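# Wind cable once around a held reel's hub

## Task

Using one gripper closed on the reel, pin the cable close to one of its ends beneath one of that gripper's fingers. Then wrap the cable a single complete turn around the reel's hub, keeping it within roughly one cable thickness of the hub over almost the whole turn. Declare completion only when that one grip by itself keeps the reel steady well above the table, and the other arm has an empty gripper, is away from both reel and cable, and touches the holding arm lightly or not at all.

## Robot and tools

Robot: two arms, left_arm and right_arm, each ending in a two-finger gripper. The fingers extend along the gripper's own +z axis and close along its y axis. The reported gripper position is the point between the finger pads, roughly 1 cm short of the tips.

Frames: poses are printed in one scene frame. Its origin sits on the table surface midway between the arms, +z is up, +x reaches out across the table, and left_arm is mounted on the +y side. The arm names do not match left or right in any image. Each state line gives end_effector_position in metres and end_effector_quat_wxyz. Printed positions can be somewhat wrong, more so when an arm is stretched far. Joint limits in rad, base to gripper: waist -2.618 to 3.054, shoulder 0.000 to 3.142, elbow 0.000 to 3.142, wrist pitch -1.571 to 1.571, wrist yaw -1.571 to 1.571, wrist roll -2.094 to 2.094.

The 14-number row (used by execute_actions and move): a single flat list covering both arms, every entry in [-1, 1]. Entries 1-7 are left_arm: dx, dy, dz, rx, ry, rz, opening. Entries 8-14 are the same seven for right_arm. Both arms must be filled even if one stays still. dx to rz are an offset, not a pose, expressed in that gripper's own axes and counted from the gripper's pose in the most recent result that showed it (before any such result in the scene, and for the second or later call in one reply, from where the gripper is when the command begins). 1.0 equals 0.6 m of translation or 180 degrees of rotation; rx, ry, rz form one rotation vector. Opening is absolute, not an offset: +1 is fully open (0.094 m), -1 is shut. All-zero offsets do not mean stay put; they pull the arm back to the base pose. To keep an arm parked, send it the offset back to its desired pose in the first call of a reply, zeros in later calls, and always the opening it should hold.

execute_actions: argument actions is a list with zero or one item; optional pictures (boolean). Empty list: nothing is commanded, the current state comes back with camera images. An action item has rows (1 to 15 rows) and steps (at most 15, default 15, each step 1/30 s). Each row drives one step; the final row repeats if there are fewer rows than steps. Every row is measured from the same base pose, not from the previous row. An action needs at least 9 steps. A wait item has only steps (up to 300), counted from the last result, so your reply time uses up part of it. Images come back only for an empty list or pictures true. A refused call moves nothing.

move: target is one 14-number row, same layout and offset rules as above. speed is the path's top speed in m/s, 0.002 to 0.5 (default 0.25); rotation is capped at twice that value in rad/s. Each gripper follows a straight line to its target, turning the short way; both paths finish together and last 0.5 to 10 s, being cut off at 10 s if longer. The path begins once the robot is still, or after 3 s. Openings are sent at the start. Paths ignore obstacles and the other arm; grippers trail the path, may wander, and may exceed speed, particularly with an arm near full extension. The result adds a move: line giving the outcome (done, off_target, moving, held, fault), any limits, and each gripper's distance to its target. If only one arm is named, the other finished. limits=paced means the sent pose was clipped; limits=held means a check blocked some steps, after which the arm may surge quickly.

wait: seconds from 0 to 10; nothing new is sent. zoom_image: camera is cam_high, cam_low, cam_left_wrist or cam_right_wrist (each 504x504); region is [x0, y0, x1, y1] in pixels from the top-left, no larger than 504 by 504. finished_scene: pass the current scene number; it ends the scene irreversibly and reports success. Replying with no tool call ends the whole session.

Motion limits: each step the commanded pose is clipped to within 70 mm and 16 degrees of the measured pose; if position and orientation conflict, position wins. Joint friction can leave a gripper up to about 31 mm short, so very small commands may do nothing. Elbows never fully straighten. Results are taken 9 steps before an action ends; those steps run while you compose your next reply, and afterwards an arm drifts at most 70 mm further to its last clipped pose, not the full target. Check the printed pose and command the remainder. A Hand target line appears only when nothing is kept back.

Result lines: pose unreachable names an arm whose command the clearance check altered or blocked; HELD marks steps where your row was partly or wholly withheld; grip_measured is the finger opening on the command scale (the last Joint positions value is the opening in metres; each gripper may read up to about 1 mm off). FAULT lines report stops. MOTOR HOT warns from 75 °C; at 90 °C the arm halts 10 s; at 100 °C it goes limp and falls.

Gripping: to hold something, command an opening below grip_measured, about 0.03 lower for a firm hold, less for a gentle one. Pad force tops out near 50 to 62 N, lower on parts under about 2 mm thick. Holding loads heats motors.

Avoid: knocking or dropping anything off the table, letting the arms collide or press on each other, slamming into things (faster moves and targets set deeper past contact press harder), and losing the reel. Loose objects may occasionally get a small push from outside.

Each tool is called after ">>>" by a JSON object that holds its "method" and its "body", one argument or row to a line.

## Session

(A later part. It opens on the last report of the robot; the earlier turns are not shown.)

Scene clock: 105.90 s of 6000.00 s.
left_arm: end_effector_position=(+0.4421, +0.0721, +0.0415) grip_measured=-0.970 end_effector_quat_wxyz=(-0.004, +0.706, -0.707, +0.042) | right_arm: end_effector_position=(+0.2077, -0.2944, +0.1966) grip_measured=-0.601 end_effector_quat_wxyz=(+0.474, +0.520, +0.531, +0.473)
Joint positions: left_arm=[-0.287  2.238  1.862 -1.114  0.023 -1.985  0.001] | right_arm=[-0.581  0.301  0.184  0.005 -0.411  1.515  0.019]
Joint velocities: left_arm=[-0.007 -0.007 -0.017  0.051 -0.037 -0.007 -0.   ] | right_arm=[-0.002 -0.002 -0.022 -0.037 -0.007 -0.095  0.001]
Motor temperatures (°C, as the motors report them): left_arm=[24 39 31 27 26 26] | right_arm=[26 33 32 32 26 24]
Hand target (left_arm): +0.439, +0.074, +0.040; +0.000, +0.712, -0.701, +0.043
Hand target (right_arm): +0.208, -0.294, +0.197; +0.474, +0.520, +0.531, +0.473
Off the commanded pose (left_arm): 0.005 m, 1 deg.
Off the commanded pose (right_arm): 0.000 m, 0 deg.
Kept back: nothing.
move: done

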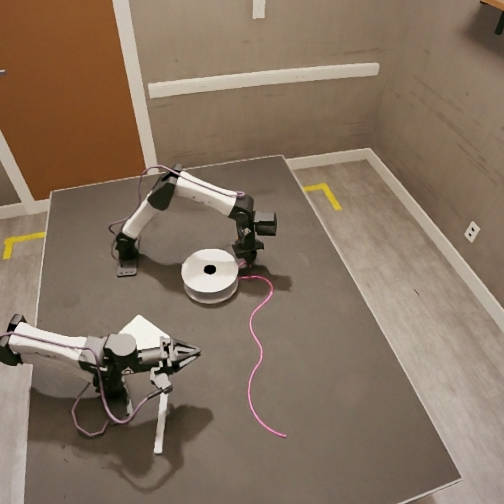

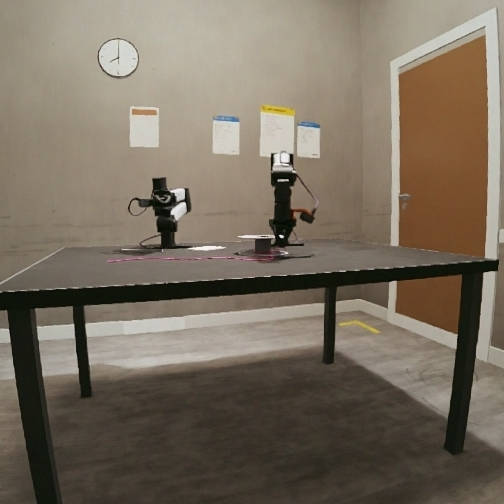

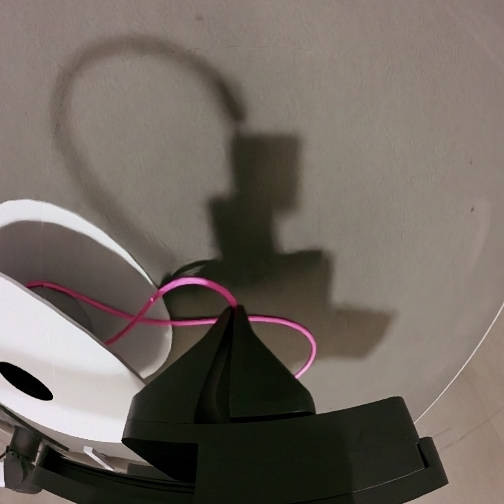

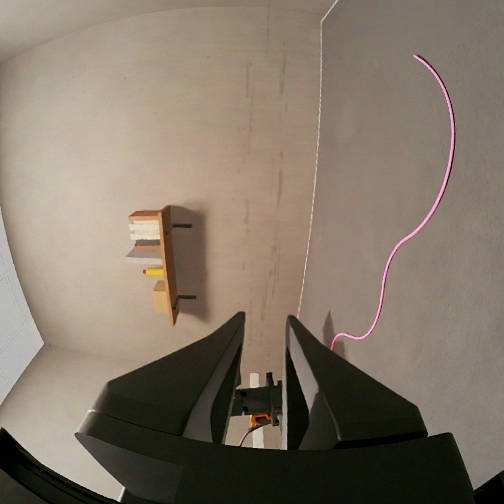

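>>> {"method": "move", "body": {
  "target": [-0.2,0.04,0,0,0,0,-1, 0,0,0,0,0,0,-0.6],
  "speed": 0.1
}}

>>> {"method": "move", "body": {
  "target": [-0.1,0.15,0.02,0,0,-0.1,-1, 0,0,0,0,0,0,-0.6],
  "speed": 0.1
}}

Scene clock: 107.87 s of 6000.00 s.
left_arm: end_effector_position=(+0.4235, +0.1907, +0.0350) grip_measured=-0.970 end_effector_quat_wxyz=(-0.003, +0.709, -0.704, +0.040) | right_arm: end_effector_position=(+0.2077, -0.2944, +0.1966) grip_measured=-0.601 end_effector_quat_wxyz=(+0.474, +0.520, +0.531, +0.473)
Joint positions: left_arm=[-0.025  2.044  1.53  -0.988  0.041 -1.734  0.001] | right_arm=[-0.581  0.301  0.184  0.005 -0.411  1.515  0.019]
Joint velocities: left_arm=[-0.022 -0.012 -0.007  0.022  0.007  0.007 -0.   ] | right_arm=[-0.007  0.002  0.007  0.007 -0.051 -0.007 -0.001]
Motor temperatures (°C, as the motors report them): left_arm=[24 40 31 27 26 26] | right_arm=[26 33 32 32 26 24]
Hand target (left_arm): +0.419, +0.191, +0.033; -0.002, +0.706, -0.707, +0.042
Hand target (right_arm): +0.208, -0.294, +0.197; +0.474, +0.520, +0.531, +0.473
Off the commanded pose (left_arm): 0.005 m, 1 deg.
Off the commanded pose (right_arm): 0.000 m, 0 deg.
Kept back: nothing.
move: done

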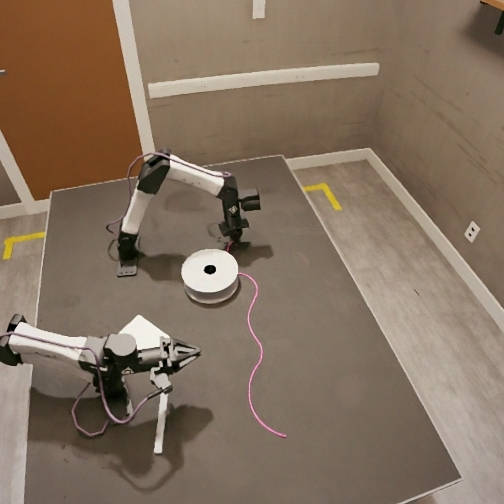

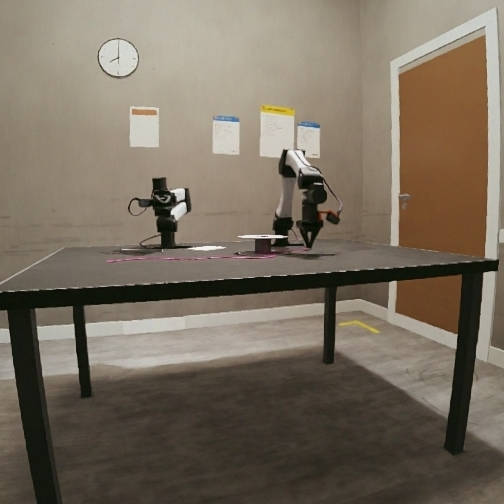

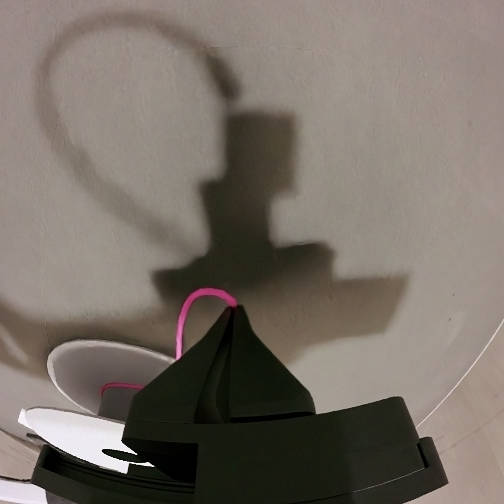

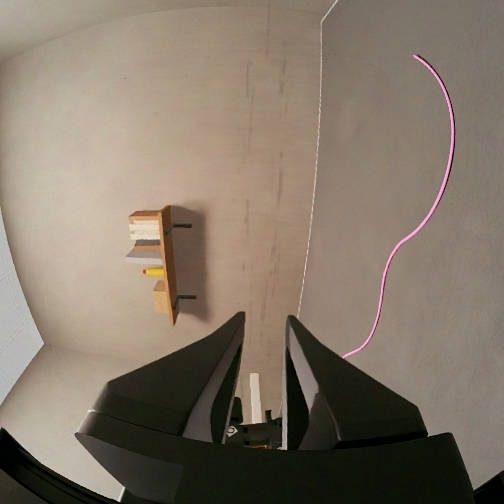

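Scene clock: 109.90 s of 6000.00 s.
left_arm: end_effector_position=(+0.3394, +0.2478, +0.0158) grip_measured=-0.970 end_effector_quat_wxyz=(+0.003, +0.806, -0.591, +0.037) | right_arm: end_effector_position=(+0.2077, -0.2944, +0.1966) grip_measured=-0.601 end_effector_quat_wxyz=(+0.474, +0.520, +0.531, +0.473)
Joint positions: left_arm=[ 0.121  1.761  1.063 -0.815  0.049 -1.886  0.001] | right_arm=[-0.581  0.301  0.184  0.005 -0.411  1.515  0.019]
Joint velocities: left_arm=[-0.012  0.002 -0.012 -0.037  0.007 -0.037  0.   ] | right_arm=[-0.002 -0.007 -0.007 -0.051  0.037  0.022 -0.   ]
Motor temperatures (°C, as the motors report them): left_arm=[24 40 31 27 26 26] | right_arm=[26 32 32 33 26 24]
Hand target (left_arm): +0.334, +0.249, +0.013; +0.004, +0.811, -0.584, +0.040
Hand target (right_arm): +0.208, -0.294, +0.197; +0.474, +0.520, +0.531, +0.473
Off the commanded pose (left_arm): 0.006 m, 1 deg.
Off the commanded pose (right_arm): 0.000 m, 0 deg.
Kept back: nothing.
move: done

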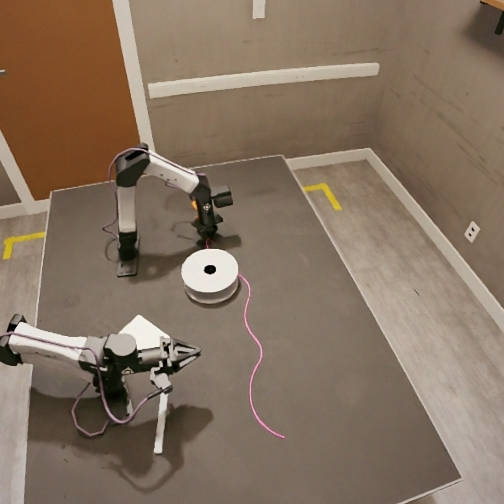

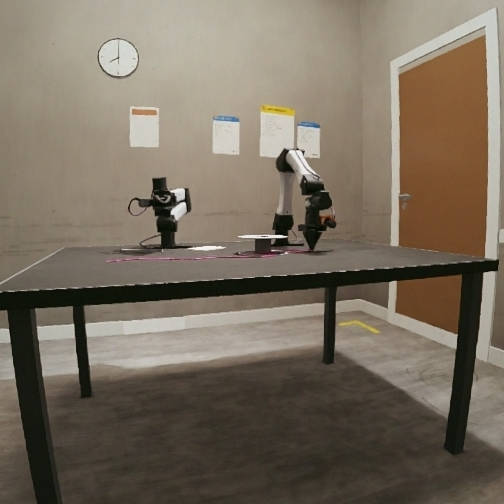

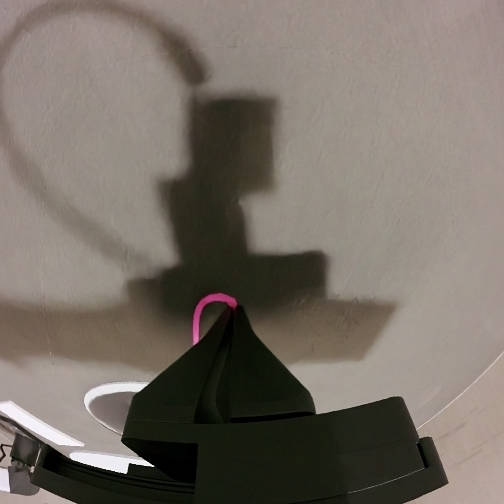

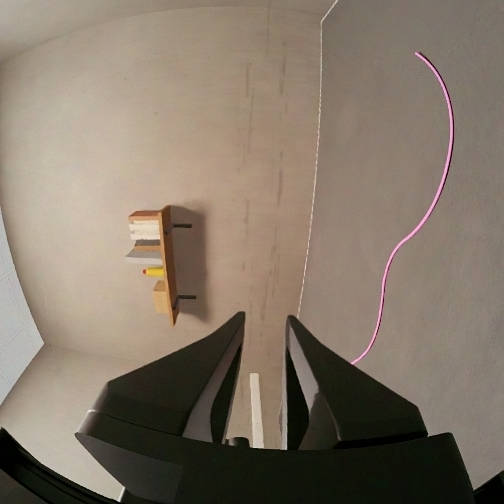

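Release, lift, and rotate back.

>>> {"method": "move", "body": {
  "target": [0,0,0,0,0,0,-0.7, 0,0,0,0,0,0,-0.6]
}}

>>> {"method": "move", "body": {
  "target": [0,0,-0.12,0,0,0.6,-0.5, 0,0,0,0,0,0,-0.6],
  "speed": 0.4
}}

>>> {"method": "move", "body": {
  "target": [0,0,0,0,0,0.5,-0.5, 0,0,0,0,0,0,-0.6],
  "speed": 0.4
}}

Scene clock: 110.90 s of 6000.00 s.
left_arm: end_effector_position=(+0.3397, +0.2478, +0.0158) grip_measured=-0.702 end_effector_quat_wxyz=(+0.003, +0.806, -0.590, +0.038) | right_arm: end_effector_position=(+0.2077, -0.2944, +0.1966) grip_measured=-0.601 end_effector_quat_wxyz=(+0.474, +0.520, +0.531, +0.473)
Joint positions: left_arm=[ 0.121  1.761  1.063 -0.814  0.049 -1.887  0.014] | right_arm=[-0.581  0.301  0.184  0.005 -0.411  1.515  0.019]
Joint velocities: left_arm=[ 0.017  0.002 -0.007 -0.007 -0.037 -0.037 -0.   ] | right_arm=[ 0.002  0.002  0.002  0.081  0.007 -0.007  0.001]
Motor temperatures (°C, as the motors report them): left_arm=[24 40 31 27 26 26] | right_arm=[26 32 32 33 26 24]
Hand target (left_arm): +0.339, +0.248, +0.016; +0.003, +0.806, -0.591, +0.037
Hand target (right_arm): +0.208, -0.294, +0.197; +0.474, +0.520, +0.531, +0.473
Off the commanded pose (left_arm): 0.000 m, 0 deg.
Off the commanded pose (right_arm): 0.000 m, 0 deg.
Kept back: nothing.
move: done

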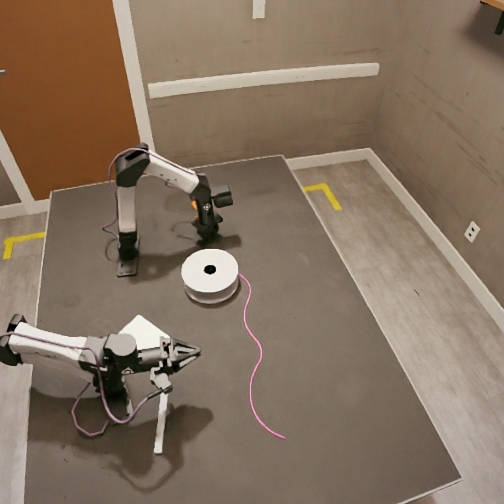

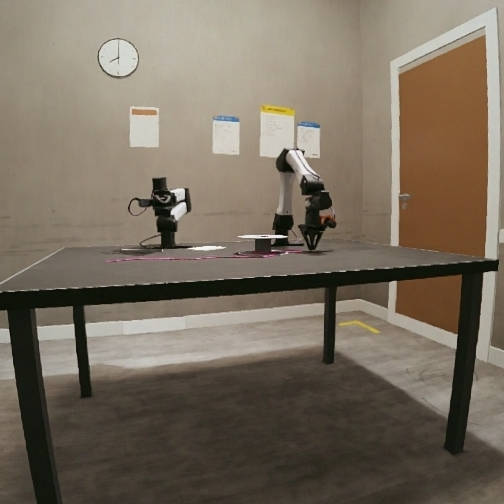

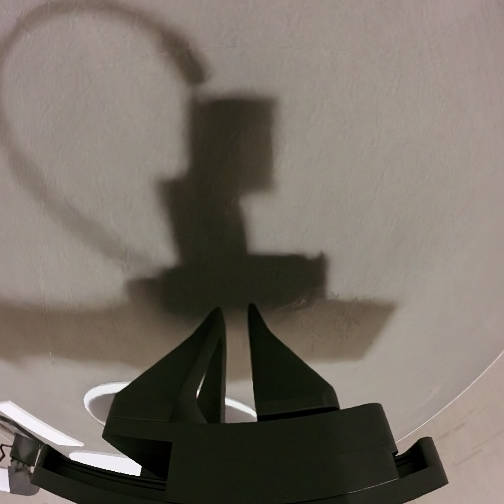

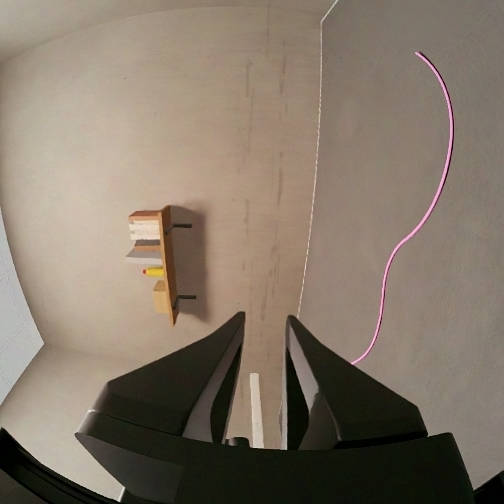

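Scene clock: 113.93 s of 6000.00 s.
left_arm: end_effector_position=(+0.3331, +0.2493, +0.0776) grip_measured=-0.502 end_effector_quat_wxyz=(+0.022, +0.001, +0.999, -0.024) | right_arm: end_effector_position=(+0.2077, -0.2944, +0.1966) grip_measured=-0.601 end_effector_quat_wxyz=(+0.474, +0.520, +0.531, +0.473)
Joint positions: left_arm=[ 0.125  1.672  1.22  -1.075  0.048 -0.003  0.023] | right_arm=[-0.581  0.301  0.184  0.005 -0.411  1.515  0.019]
Joint velocities: left_arm=[-0.007  0.007  0.002  0.066 -0.007 -0.007  0.001] | right_arm=[-0.012  0.007 -0.022  0.007  0.022 -0.007  0.   ]
Motor temperatures (°C, as the motors report them): left_arm=[24 40 31 27 26 26] | right_arm=[26 32 33 33 26 24]
Hand target (left_arm): +0.335, +0.251, +0.087; +0.029, +0.004, +0.999, -0.025
Hand target (right_arm): +0.208, -0.294, +0.197; +0.474, +0.520, +0.531, +0.473
Off the commanded pose (left_arm): 0.011 m, 1 deg.
Off the commanded pose (right_arm): 0.000 m, 0 deg.
Kept back: nothing.
move: off_target (left_arm)

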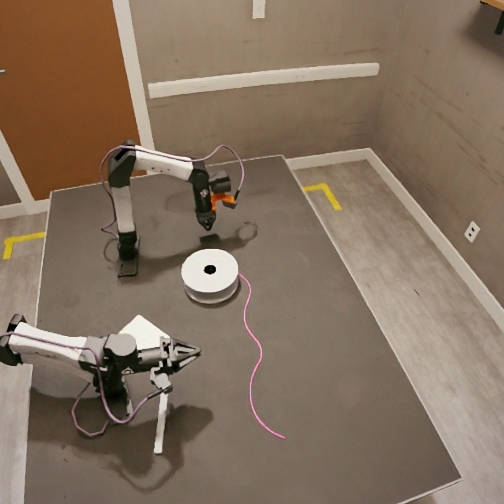

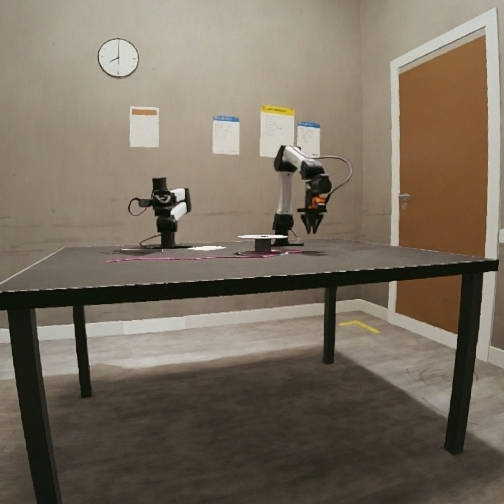

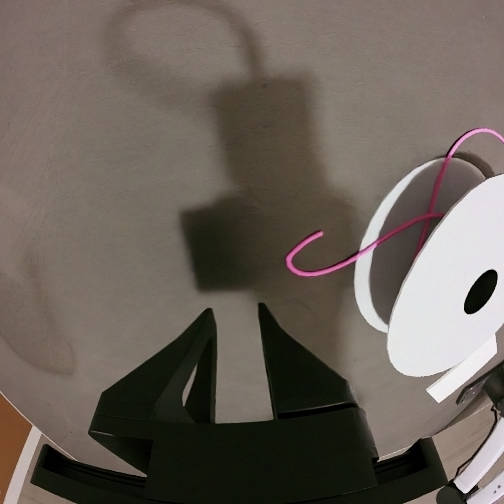

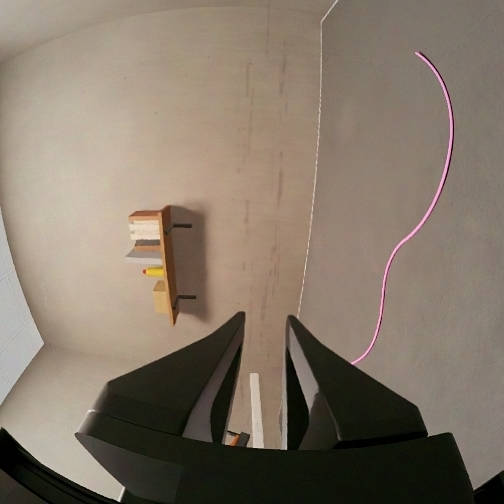

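Scene clock: 116.57 s of 6000.00 s.
left_arm: end_effector_position=(+0.3331, +0.2493, +0.0776) grip_measured=-0.502 end_effector_quat_wxyz=(+0.032, +0.703, +0.710, -0.002) | right_arm: end_effector_position=(+0.2077, -0.2944, +0.1966) grip_measured=-0.601 end_effector_quat_wxyz=(+0.474, +0.520, +0.531, +0.473)
Joint positions: left_arm=[ 0.125  1.672  1.22  -1.075  0.048  1.556  0.023] | right_arm=[-0.581  0.301  0.184  0.005 -0.411  1.515  0.019]
Joint velocities: left_arm=[-0.017  0.002 -0.012 -0.037 -0.066  0.022  0.   ] | right_arm=[-0.017 -0.012 -0.002  0.007 -0.051  0.051  0.   ]
Motor temperatures (°C, as the motors report them): left_arm=[24 39 31 27 26 26] | right_arm=[26 32 33 33 26 24]
Hand target (left_arm): +0.333, +0.249, +0.078; +0.032, +0.707, +0.706, -0.002
Hand target (right_arm): +0.208, -0.294, +0.197; +0.474, +0.520, +0.531, +0.473
Off the commanded pose (left_arm): 0.000 m, 1 deg.
Off the commanded pose (right_arm): 0.000 m, 0 deg.
Kept back: nothing.
move: done

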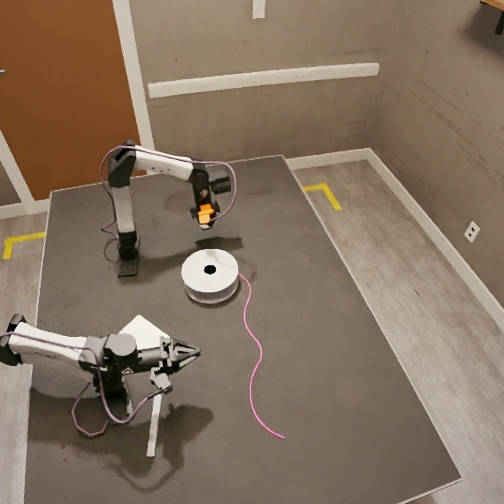

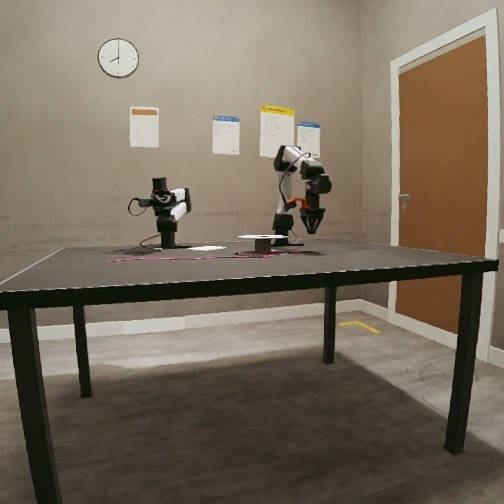

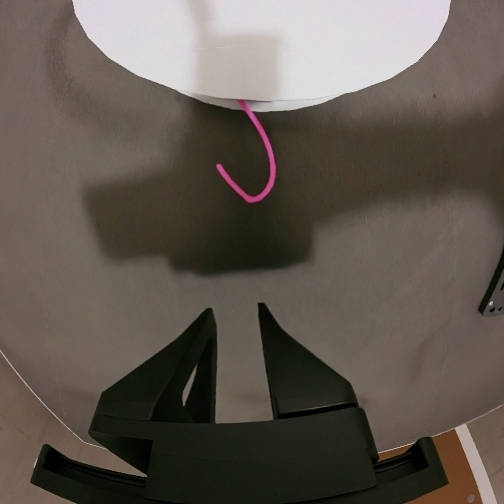

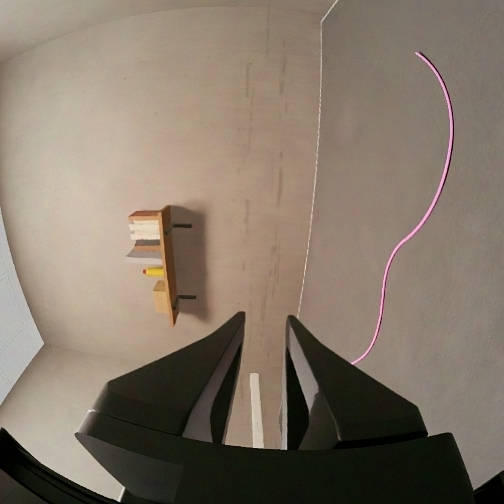

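>>> {"method": "move", "body": {
  "target": [-0.08,-0.047,0.06,0.02,0.015,0,-0.6, 0,0,0,0,0,0,-0.6],
  "speed": 0.1
}}

Scene clock: 118.00 s of 6000.00 s.
left_arm: end_effector_position=(+0.3132, +0.1985, +0.0553) grip_measured=-0.598 end_effector_quat_wxyz=(+0.008, +0.706, +0.708, -0.002) | right_arm: end_effector_position=(+0.2077, -0.2944, +0.1966) grip_measured=-0.601 end_effector_quat_wxyz=(+0.474, +0.520, +0.531, +0.473)
Joint positions: left_arm=[-0.073  1.672  1.13  -1.017  0.013  1.366  0.019] | right_arm=[-0.581  0.301  0.184  0.005 -0.411  1.515  0.019]
Joint velocities: left_arm=[-0.007  0.012 -0.007 -0.051 -0.007 -0.022 -0.   ] | right_arm=[-0.007  0.002  0.002 -0.007  0.037 -0.066  0.001]
Motor temperatures (°C, as the motors report them): left_arm=[24 39 31 27 26 26] | right_arm=[26 31 33 33 26 24]
Hand target (left_arm): +0.306, +0.200, +0.043; -0.008, +0.704, +0.711, -0.006
Hand target (right_arm): +0.208, -0.294, +0.197; +0.474, +0.520, +0.531, +0.473
Off the commanded pose (left_arm): 0.014 m, 2 deg.
Off the commanded pose (right_arm): 0.000 m, 0 deg.
Kept back: nothing.
move: off_target (left_arm)

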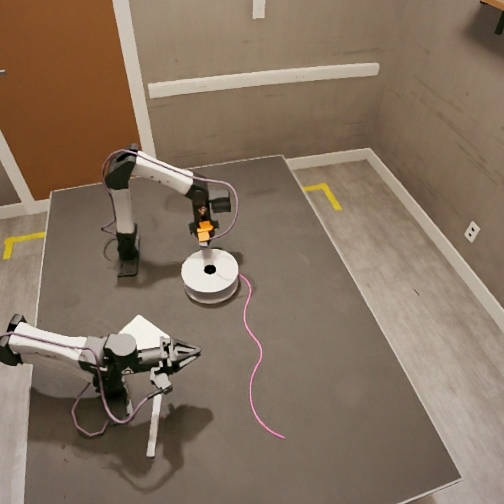

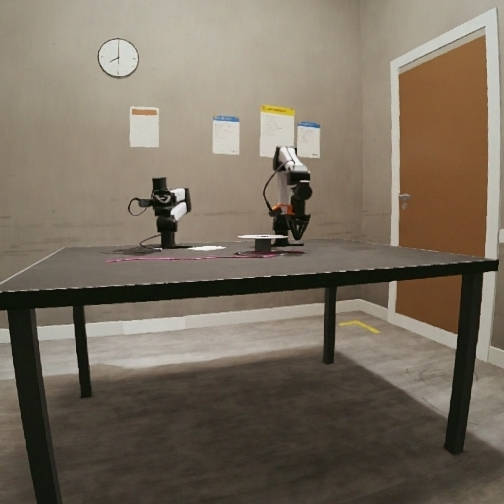

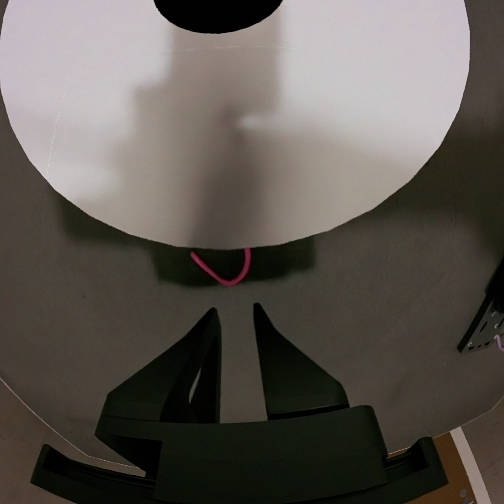

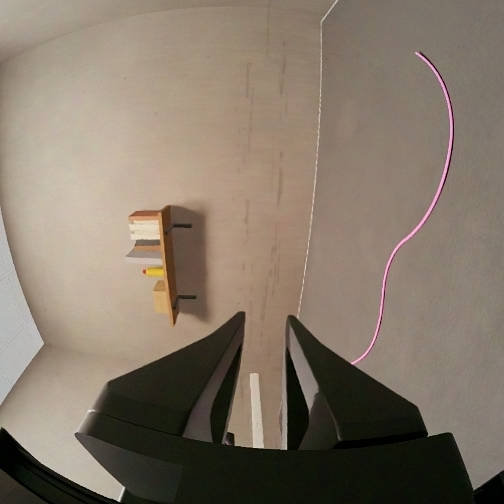

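>>> {"method": "move", "body": {
  "target": [0,-0.025,0.11,0.005,0,0,-0.6, 0,0,0,0,0,0,-0.6],
  "speed": 0.05
}}

>>> {"method": "move", "body": {
  "target": [0,0,0.02,0,0,0,-1, 0,0,0,0,0,0,-0.6],
  "speed": 0.04
}}

Scene clock: 119.97 s of 6000.00 s.
left_arm: end_effector_position=(+0.3070, +0.1991, +0.0074) grip_measured=-0.598 end_effector_quat_wxyz=(+0.013, +0.706, +0.708, +0.002) | right_arm: end_effector_position=(+0.2077, -0.2944, +0.1966) grip_measured=-0.601 end_effector_quat_wxyz=(+0.474, +0.520, +0.531, +0.473)
Joint positions: left_arm=[-0.076  1.712  0.969 -0.804  0.012  1.364  0.019] | right_arm=[-0.581  0.301  0.184  0.005 -0.411  1.515  0.019]
Joint velocities: left_arm=[ 0.017 -0.002 -0.002 -0.022  0.007  0.007 -0.001] | right_arm=[ 0.007  0.007  0.002 -0.022 -0.022  0.037 -0.   ]
Motor temperatures (°C, as the motors report them): left_arm=[24 39 31 27 26 26] | right_arm=[26 31 33 33 26 24]
Hand target (left_arm): +0.298, +0.198, -0.010; +0.002, +0.706, +0.708, -0.008
Hand target (right_arm): +0.208, -0.294, +0.197; +0.474, +0.520, +0.531, +0.473
Off the commanded pose (left_arm): 0.020 m, 2 deg.
Off the commanded pose (right_arm): 0.000 m, 0 deg.
Kept back: nothing.
move: off_target (left_arm)

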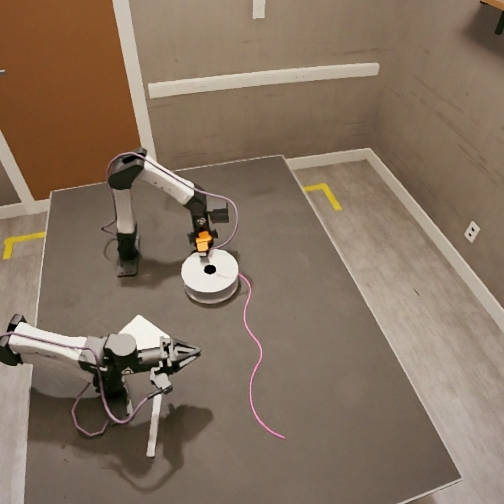

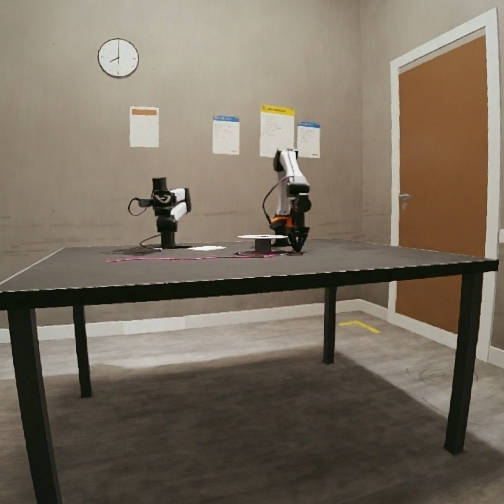

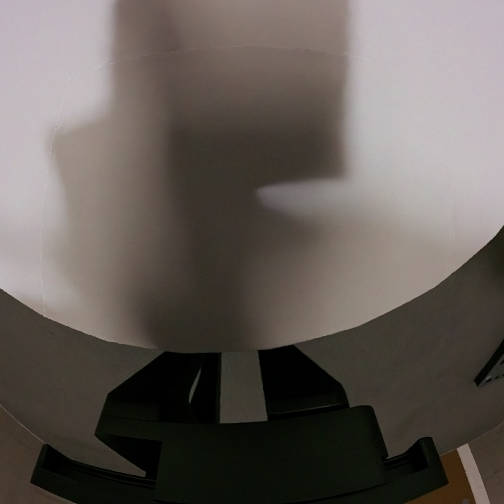

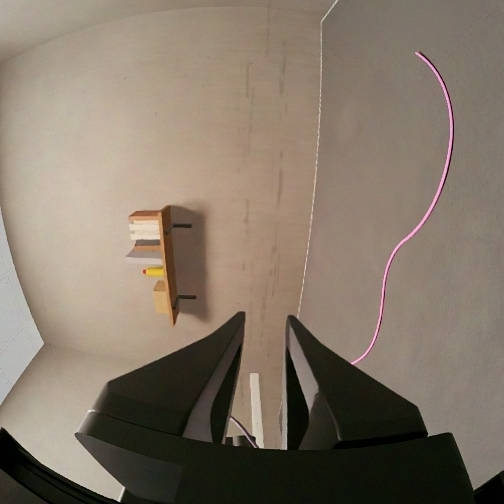

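Scene clock: 120.77 s of 6000.00 s.
left_arm: end_effector_position=(+0.3143, +0.1976, +0.0077) grip_measured=-0.971 end_effector_quat_wxyz=(+0.026, +0.706, +0.707, +0.010) | right_arm: end_effector_position=(+0.2077, -0.2944, +0.1966) grip_measured=-0.601 end_effector_quat_wxyz=(+0.474, +0.520, +0.531, +0.473)
Joint positions: left_arm=[-0.076  1.712  0.969 -0.773  0.012  1.364  0.001] | right_arm=[-0.581  0.301  0.184  0.005 -0.411  1.515  0.019]
Joint velocities: left_arm=[-0.007 -0.012  0.012 -0.051 -0.022  0.007  0.001] | right_arm=[ 0.002  0.002  0.002 -0.007  0.007 -0.037 -0.   ]
Motor temperatures (°C, as the motors report them): left_arm=[24 39 31 27 26 26] | right_arm=[26 31 33 33 26 24]
Hand target (left_arm): +0.307, +0.199, -0.004; +0.013, +0.706, +0.708, +0.002
Hand target (right_arm): +0.208, -0.294, +0.197; +0.474, +0.520, +0.531, +0.473
Off the commanded pose (left_arm): 0.014 m, 2 deg.
Off the commanded pose (right_arm): 0.000 m, 0 deg.
Kept back: nothing.
move: off_target (left_arm)

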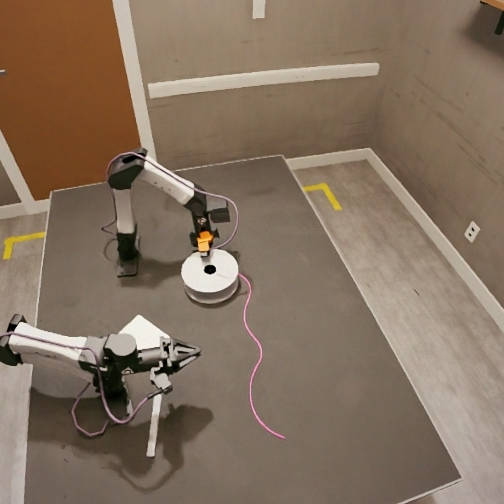

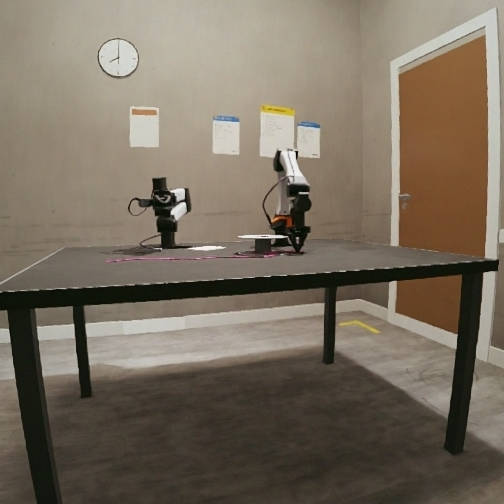

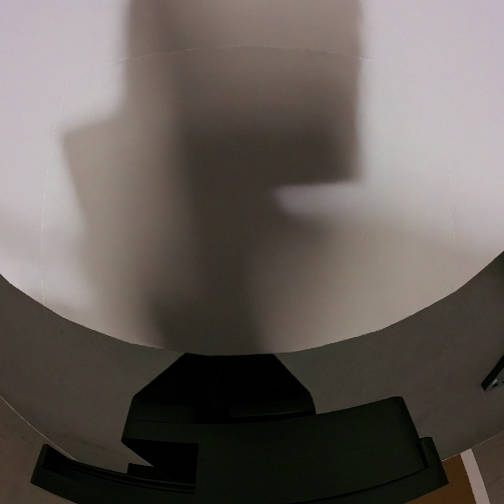

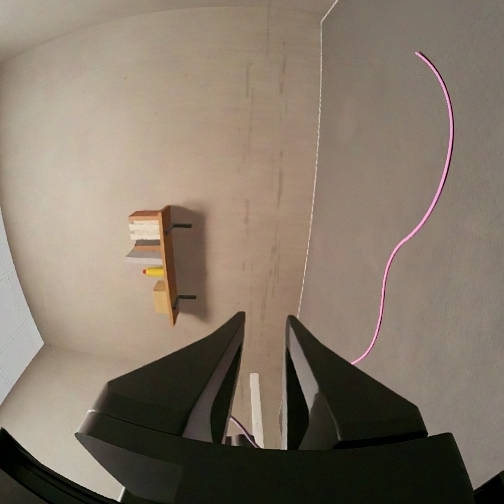

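>>> {"method": "move", "body": {
  "target": [0,-0.19,-0.065,0.016,0.007,-0.5,-1, 0,0,0,0,0,0,-0.6],
  "speed": 0.2
}}

Scene clock: 125.50 s of 6000.00 s.
left_arm: end_effector_position=(+0.2146, +0.1968, +0.0446) grip_measured=-0.970 end_effector_quat_wxyz=(+0.022, +0.003, +0.999, -0.023) | right_arm: end_effector_position=(+0.2077, -0.2944, +0.1966) grip_measured=-0.601 end_effector_quat_wxyz=(+0.474, +0.520, +0.531, +0.473)
Joint positions: left_arm=[-0.167  1.267  0.723 -0.972  0.03  -0.291  0.001] | right_arm=[-0.581  0.301  0.184  0.005 -0.411  1.515  0.019]
Joint velocities: left_arm=[-0.002 -0.007 -0.022  0.037 -0.081  0.007  0.001] | right_arm=[-0.012  0.002 -0.007 -0.007 -0.051 -0.051 -0.001]
Motor temperatures (°C, as the motors report them): left_arm=[24 38 30 27 26 26] | right_arm=[26 31 33 33 26 24]
Hand target (left_arm): +0.199, +0.199, +0.039; +0.002, -0.000, +1.000, -0.019
Hand target (right_arm): +0.208, -0.294, +0.197; +0.474, +0.520, +0.531, +0.473
Off the commanded pose (left_arm): 0.017 m, 2 deg.
Off the commanded pose (right_arm): 0.000 m, 0 deg.
Kept back: nothing.
move: off_target (left_arm)

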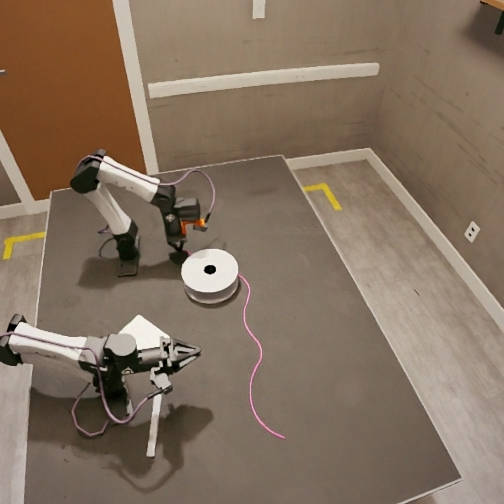

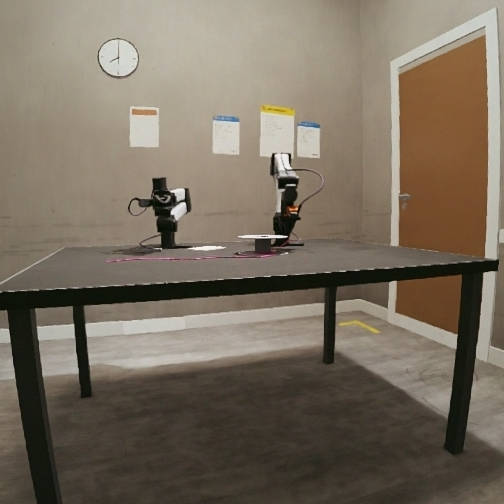

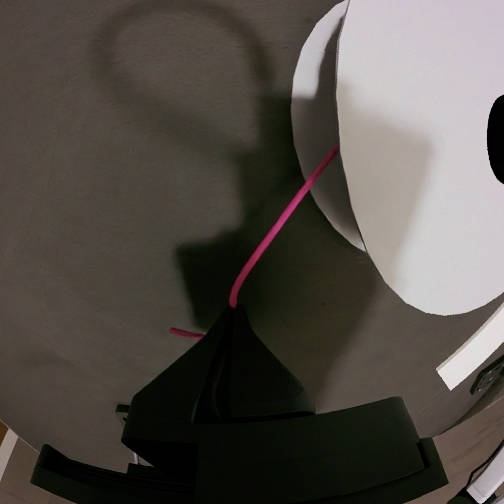

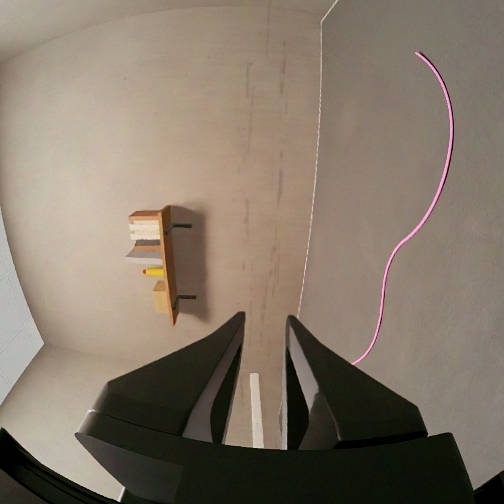

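>>> {"method": "move", "body": {
  "target": [0.075,-0.195,0,0,0,0,-1, 0,0,0,0,0,0,-0.6],
  "speed": 0.08
}}

>>> {"method": "move", "body": {
  "target": [-0.067,-0.19,0,0,0,-0.25,-1, 0,0,0,0,0,0,-0.6],
  "speed": 0.1
}}

Scene clock: 127.87 s of 6000.00 s.
left_arm: end_effector_position=(+0.1645, +0.0899, +0.0462) grip_measured=-0.970 end_effector_quat_wxyz=(+0.020, +0.005, +1.000, -0.016) | right_arm: end_effector_position=(+0.2077, -0.2944, +0.1966) grip_measured=-0.601 end_effector_quat_wxyz=(+0.474, +0.520, +0.531, +0.473)
Joint positions: left_arm=[-0.777  1.36   0.798 -0.959 -0.012 -0.894  0.001] | right_arm=[-0.581  0.301  0.184  0.005 -0.411  1.515  0.019]
Joint velocities: left_arm=[-0.007 -0.002 -0.002 -0.051  0.037 -0.081 -0.   ] | right_arm=[-0.007 -0.017 -0.007 -0.022 -0.007 -0.007 -0.   ]
Motor temperatures (°C, as the motors report them): left_arm=[24 37 31 27 26 26] | right_arm=[26 31 34 34 26 24]
Hand target (left_arm): +0.169, +0.083, +0.047; +0.025, +0.003, +1.000, -0.018
Hand target (right_arm): +0.208, -0.294, +0.197; +0.474, +0.520, +0.531, +0.473
Off the commanded pose (left_arm): 0.011 m, 1 deg.
Off the commanded pose (right_arm): 0.000 m, 0 deg.
Kept back: nothing.
move: off_target (left_arm)

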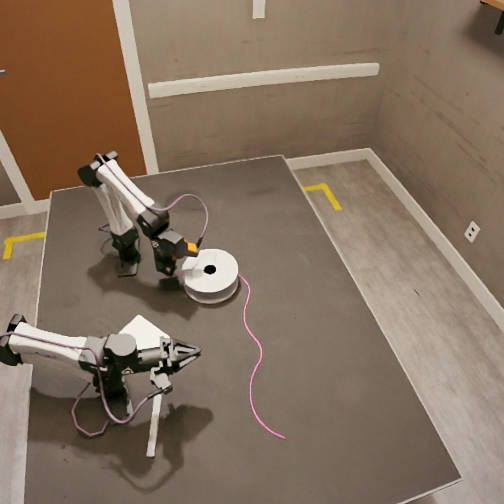

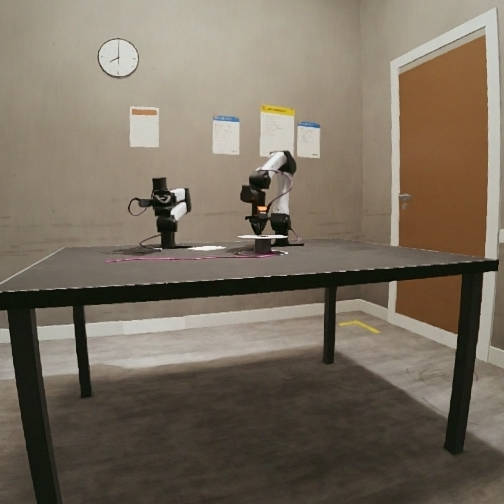

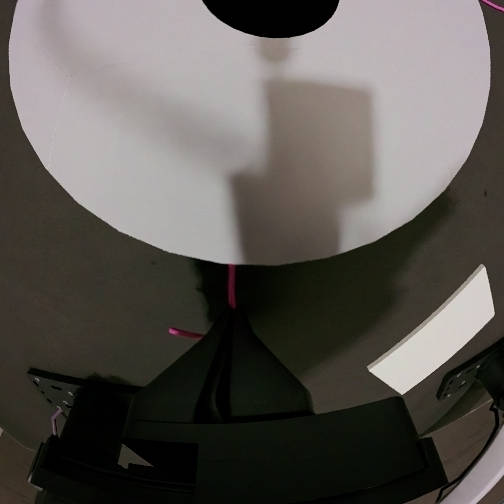

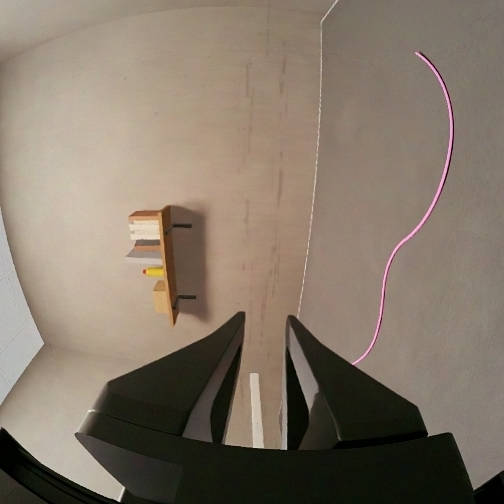

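Scene clock: 132.23 s of 6000.00 s.
left_arm: end_effector_position=(+0.2043, -0.0210, +0.0544) grip_measured=-0.970 end_effector_quat_wxyz=(+0.016, -0.376, +0.926, -0.031) | right_arm: end_effector_position=(+0.2077, -0.2944, +0.1966) grip_measured=-0.601 end_effector_quat_wxyz=(+0.474, +0.520, +0.531, +0.473)
Joint positions: left_arm=[-0.894  1.769  1.238 -0.973 -0.021 -1.794  0.001] | right_arm=[-0.581  0.301  0.184  0.005 -0.411  1.515  0.019]
Joint velocities: left_arm=[ 0.007  0.007 -0.002  0.051  0.007  0.022 -0.   ] | right_arm=[-0.002  0.027  0.007  0.007  0.051 -0.066 -0.001]
Motor temperatures (°C, as the motors report them): left_arm=[24 37 31 27 26 26] | right_arm=[26 30 34 34 26 24]
Hand target (left_arm): +0.203, -0.024, +0.053; +0.014, -0.378, +0.926, -0.023
Hand target (right_arm): +0.208, -0.294, +0.197; +0.474, +0.520, +0.531, +0.473
Off the commanded pose (left_arm): 0.005 m, 1 deg.
Off the commanded pose (right_arm): 0.000 m, 0 deg.
Kept back: nothing.
move: done

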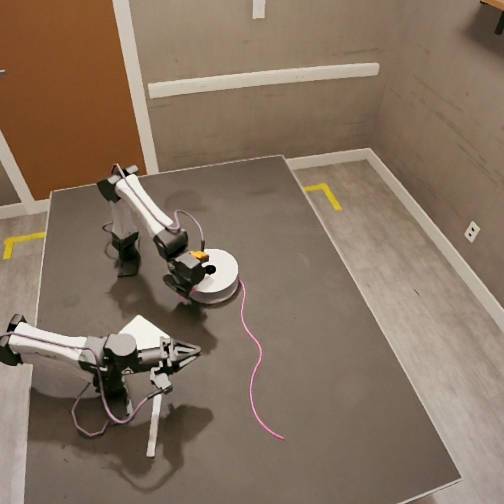

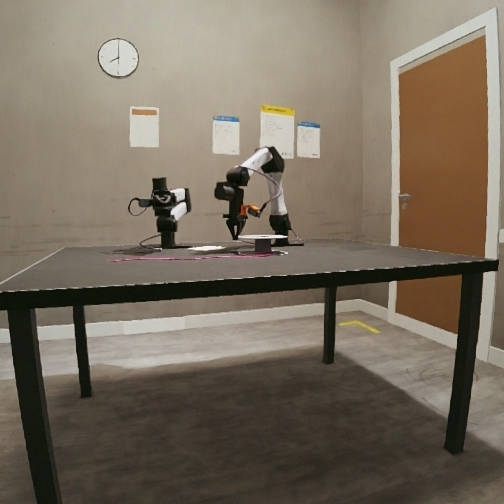

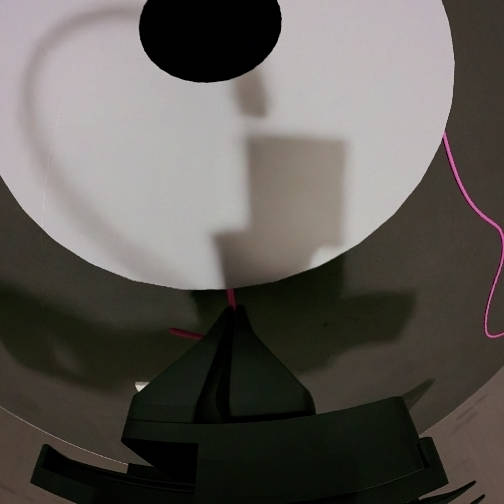

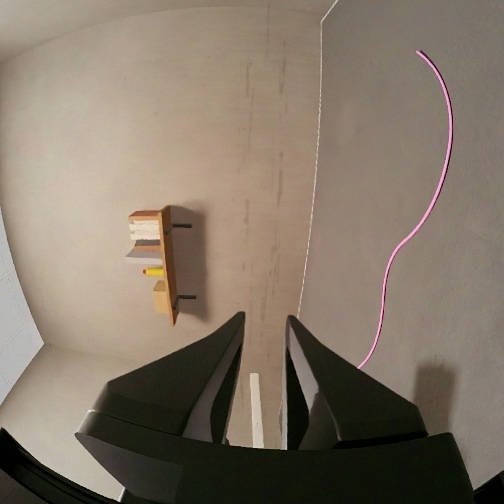

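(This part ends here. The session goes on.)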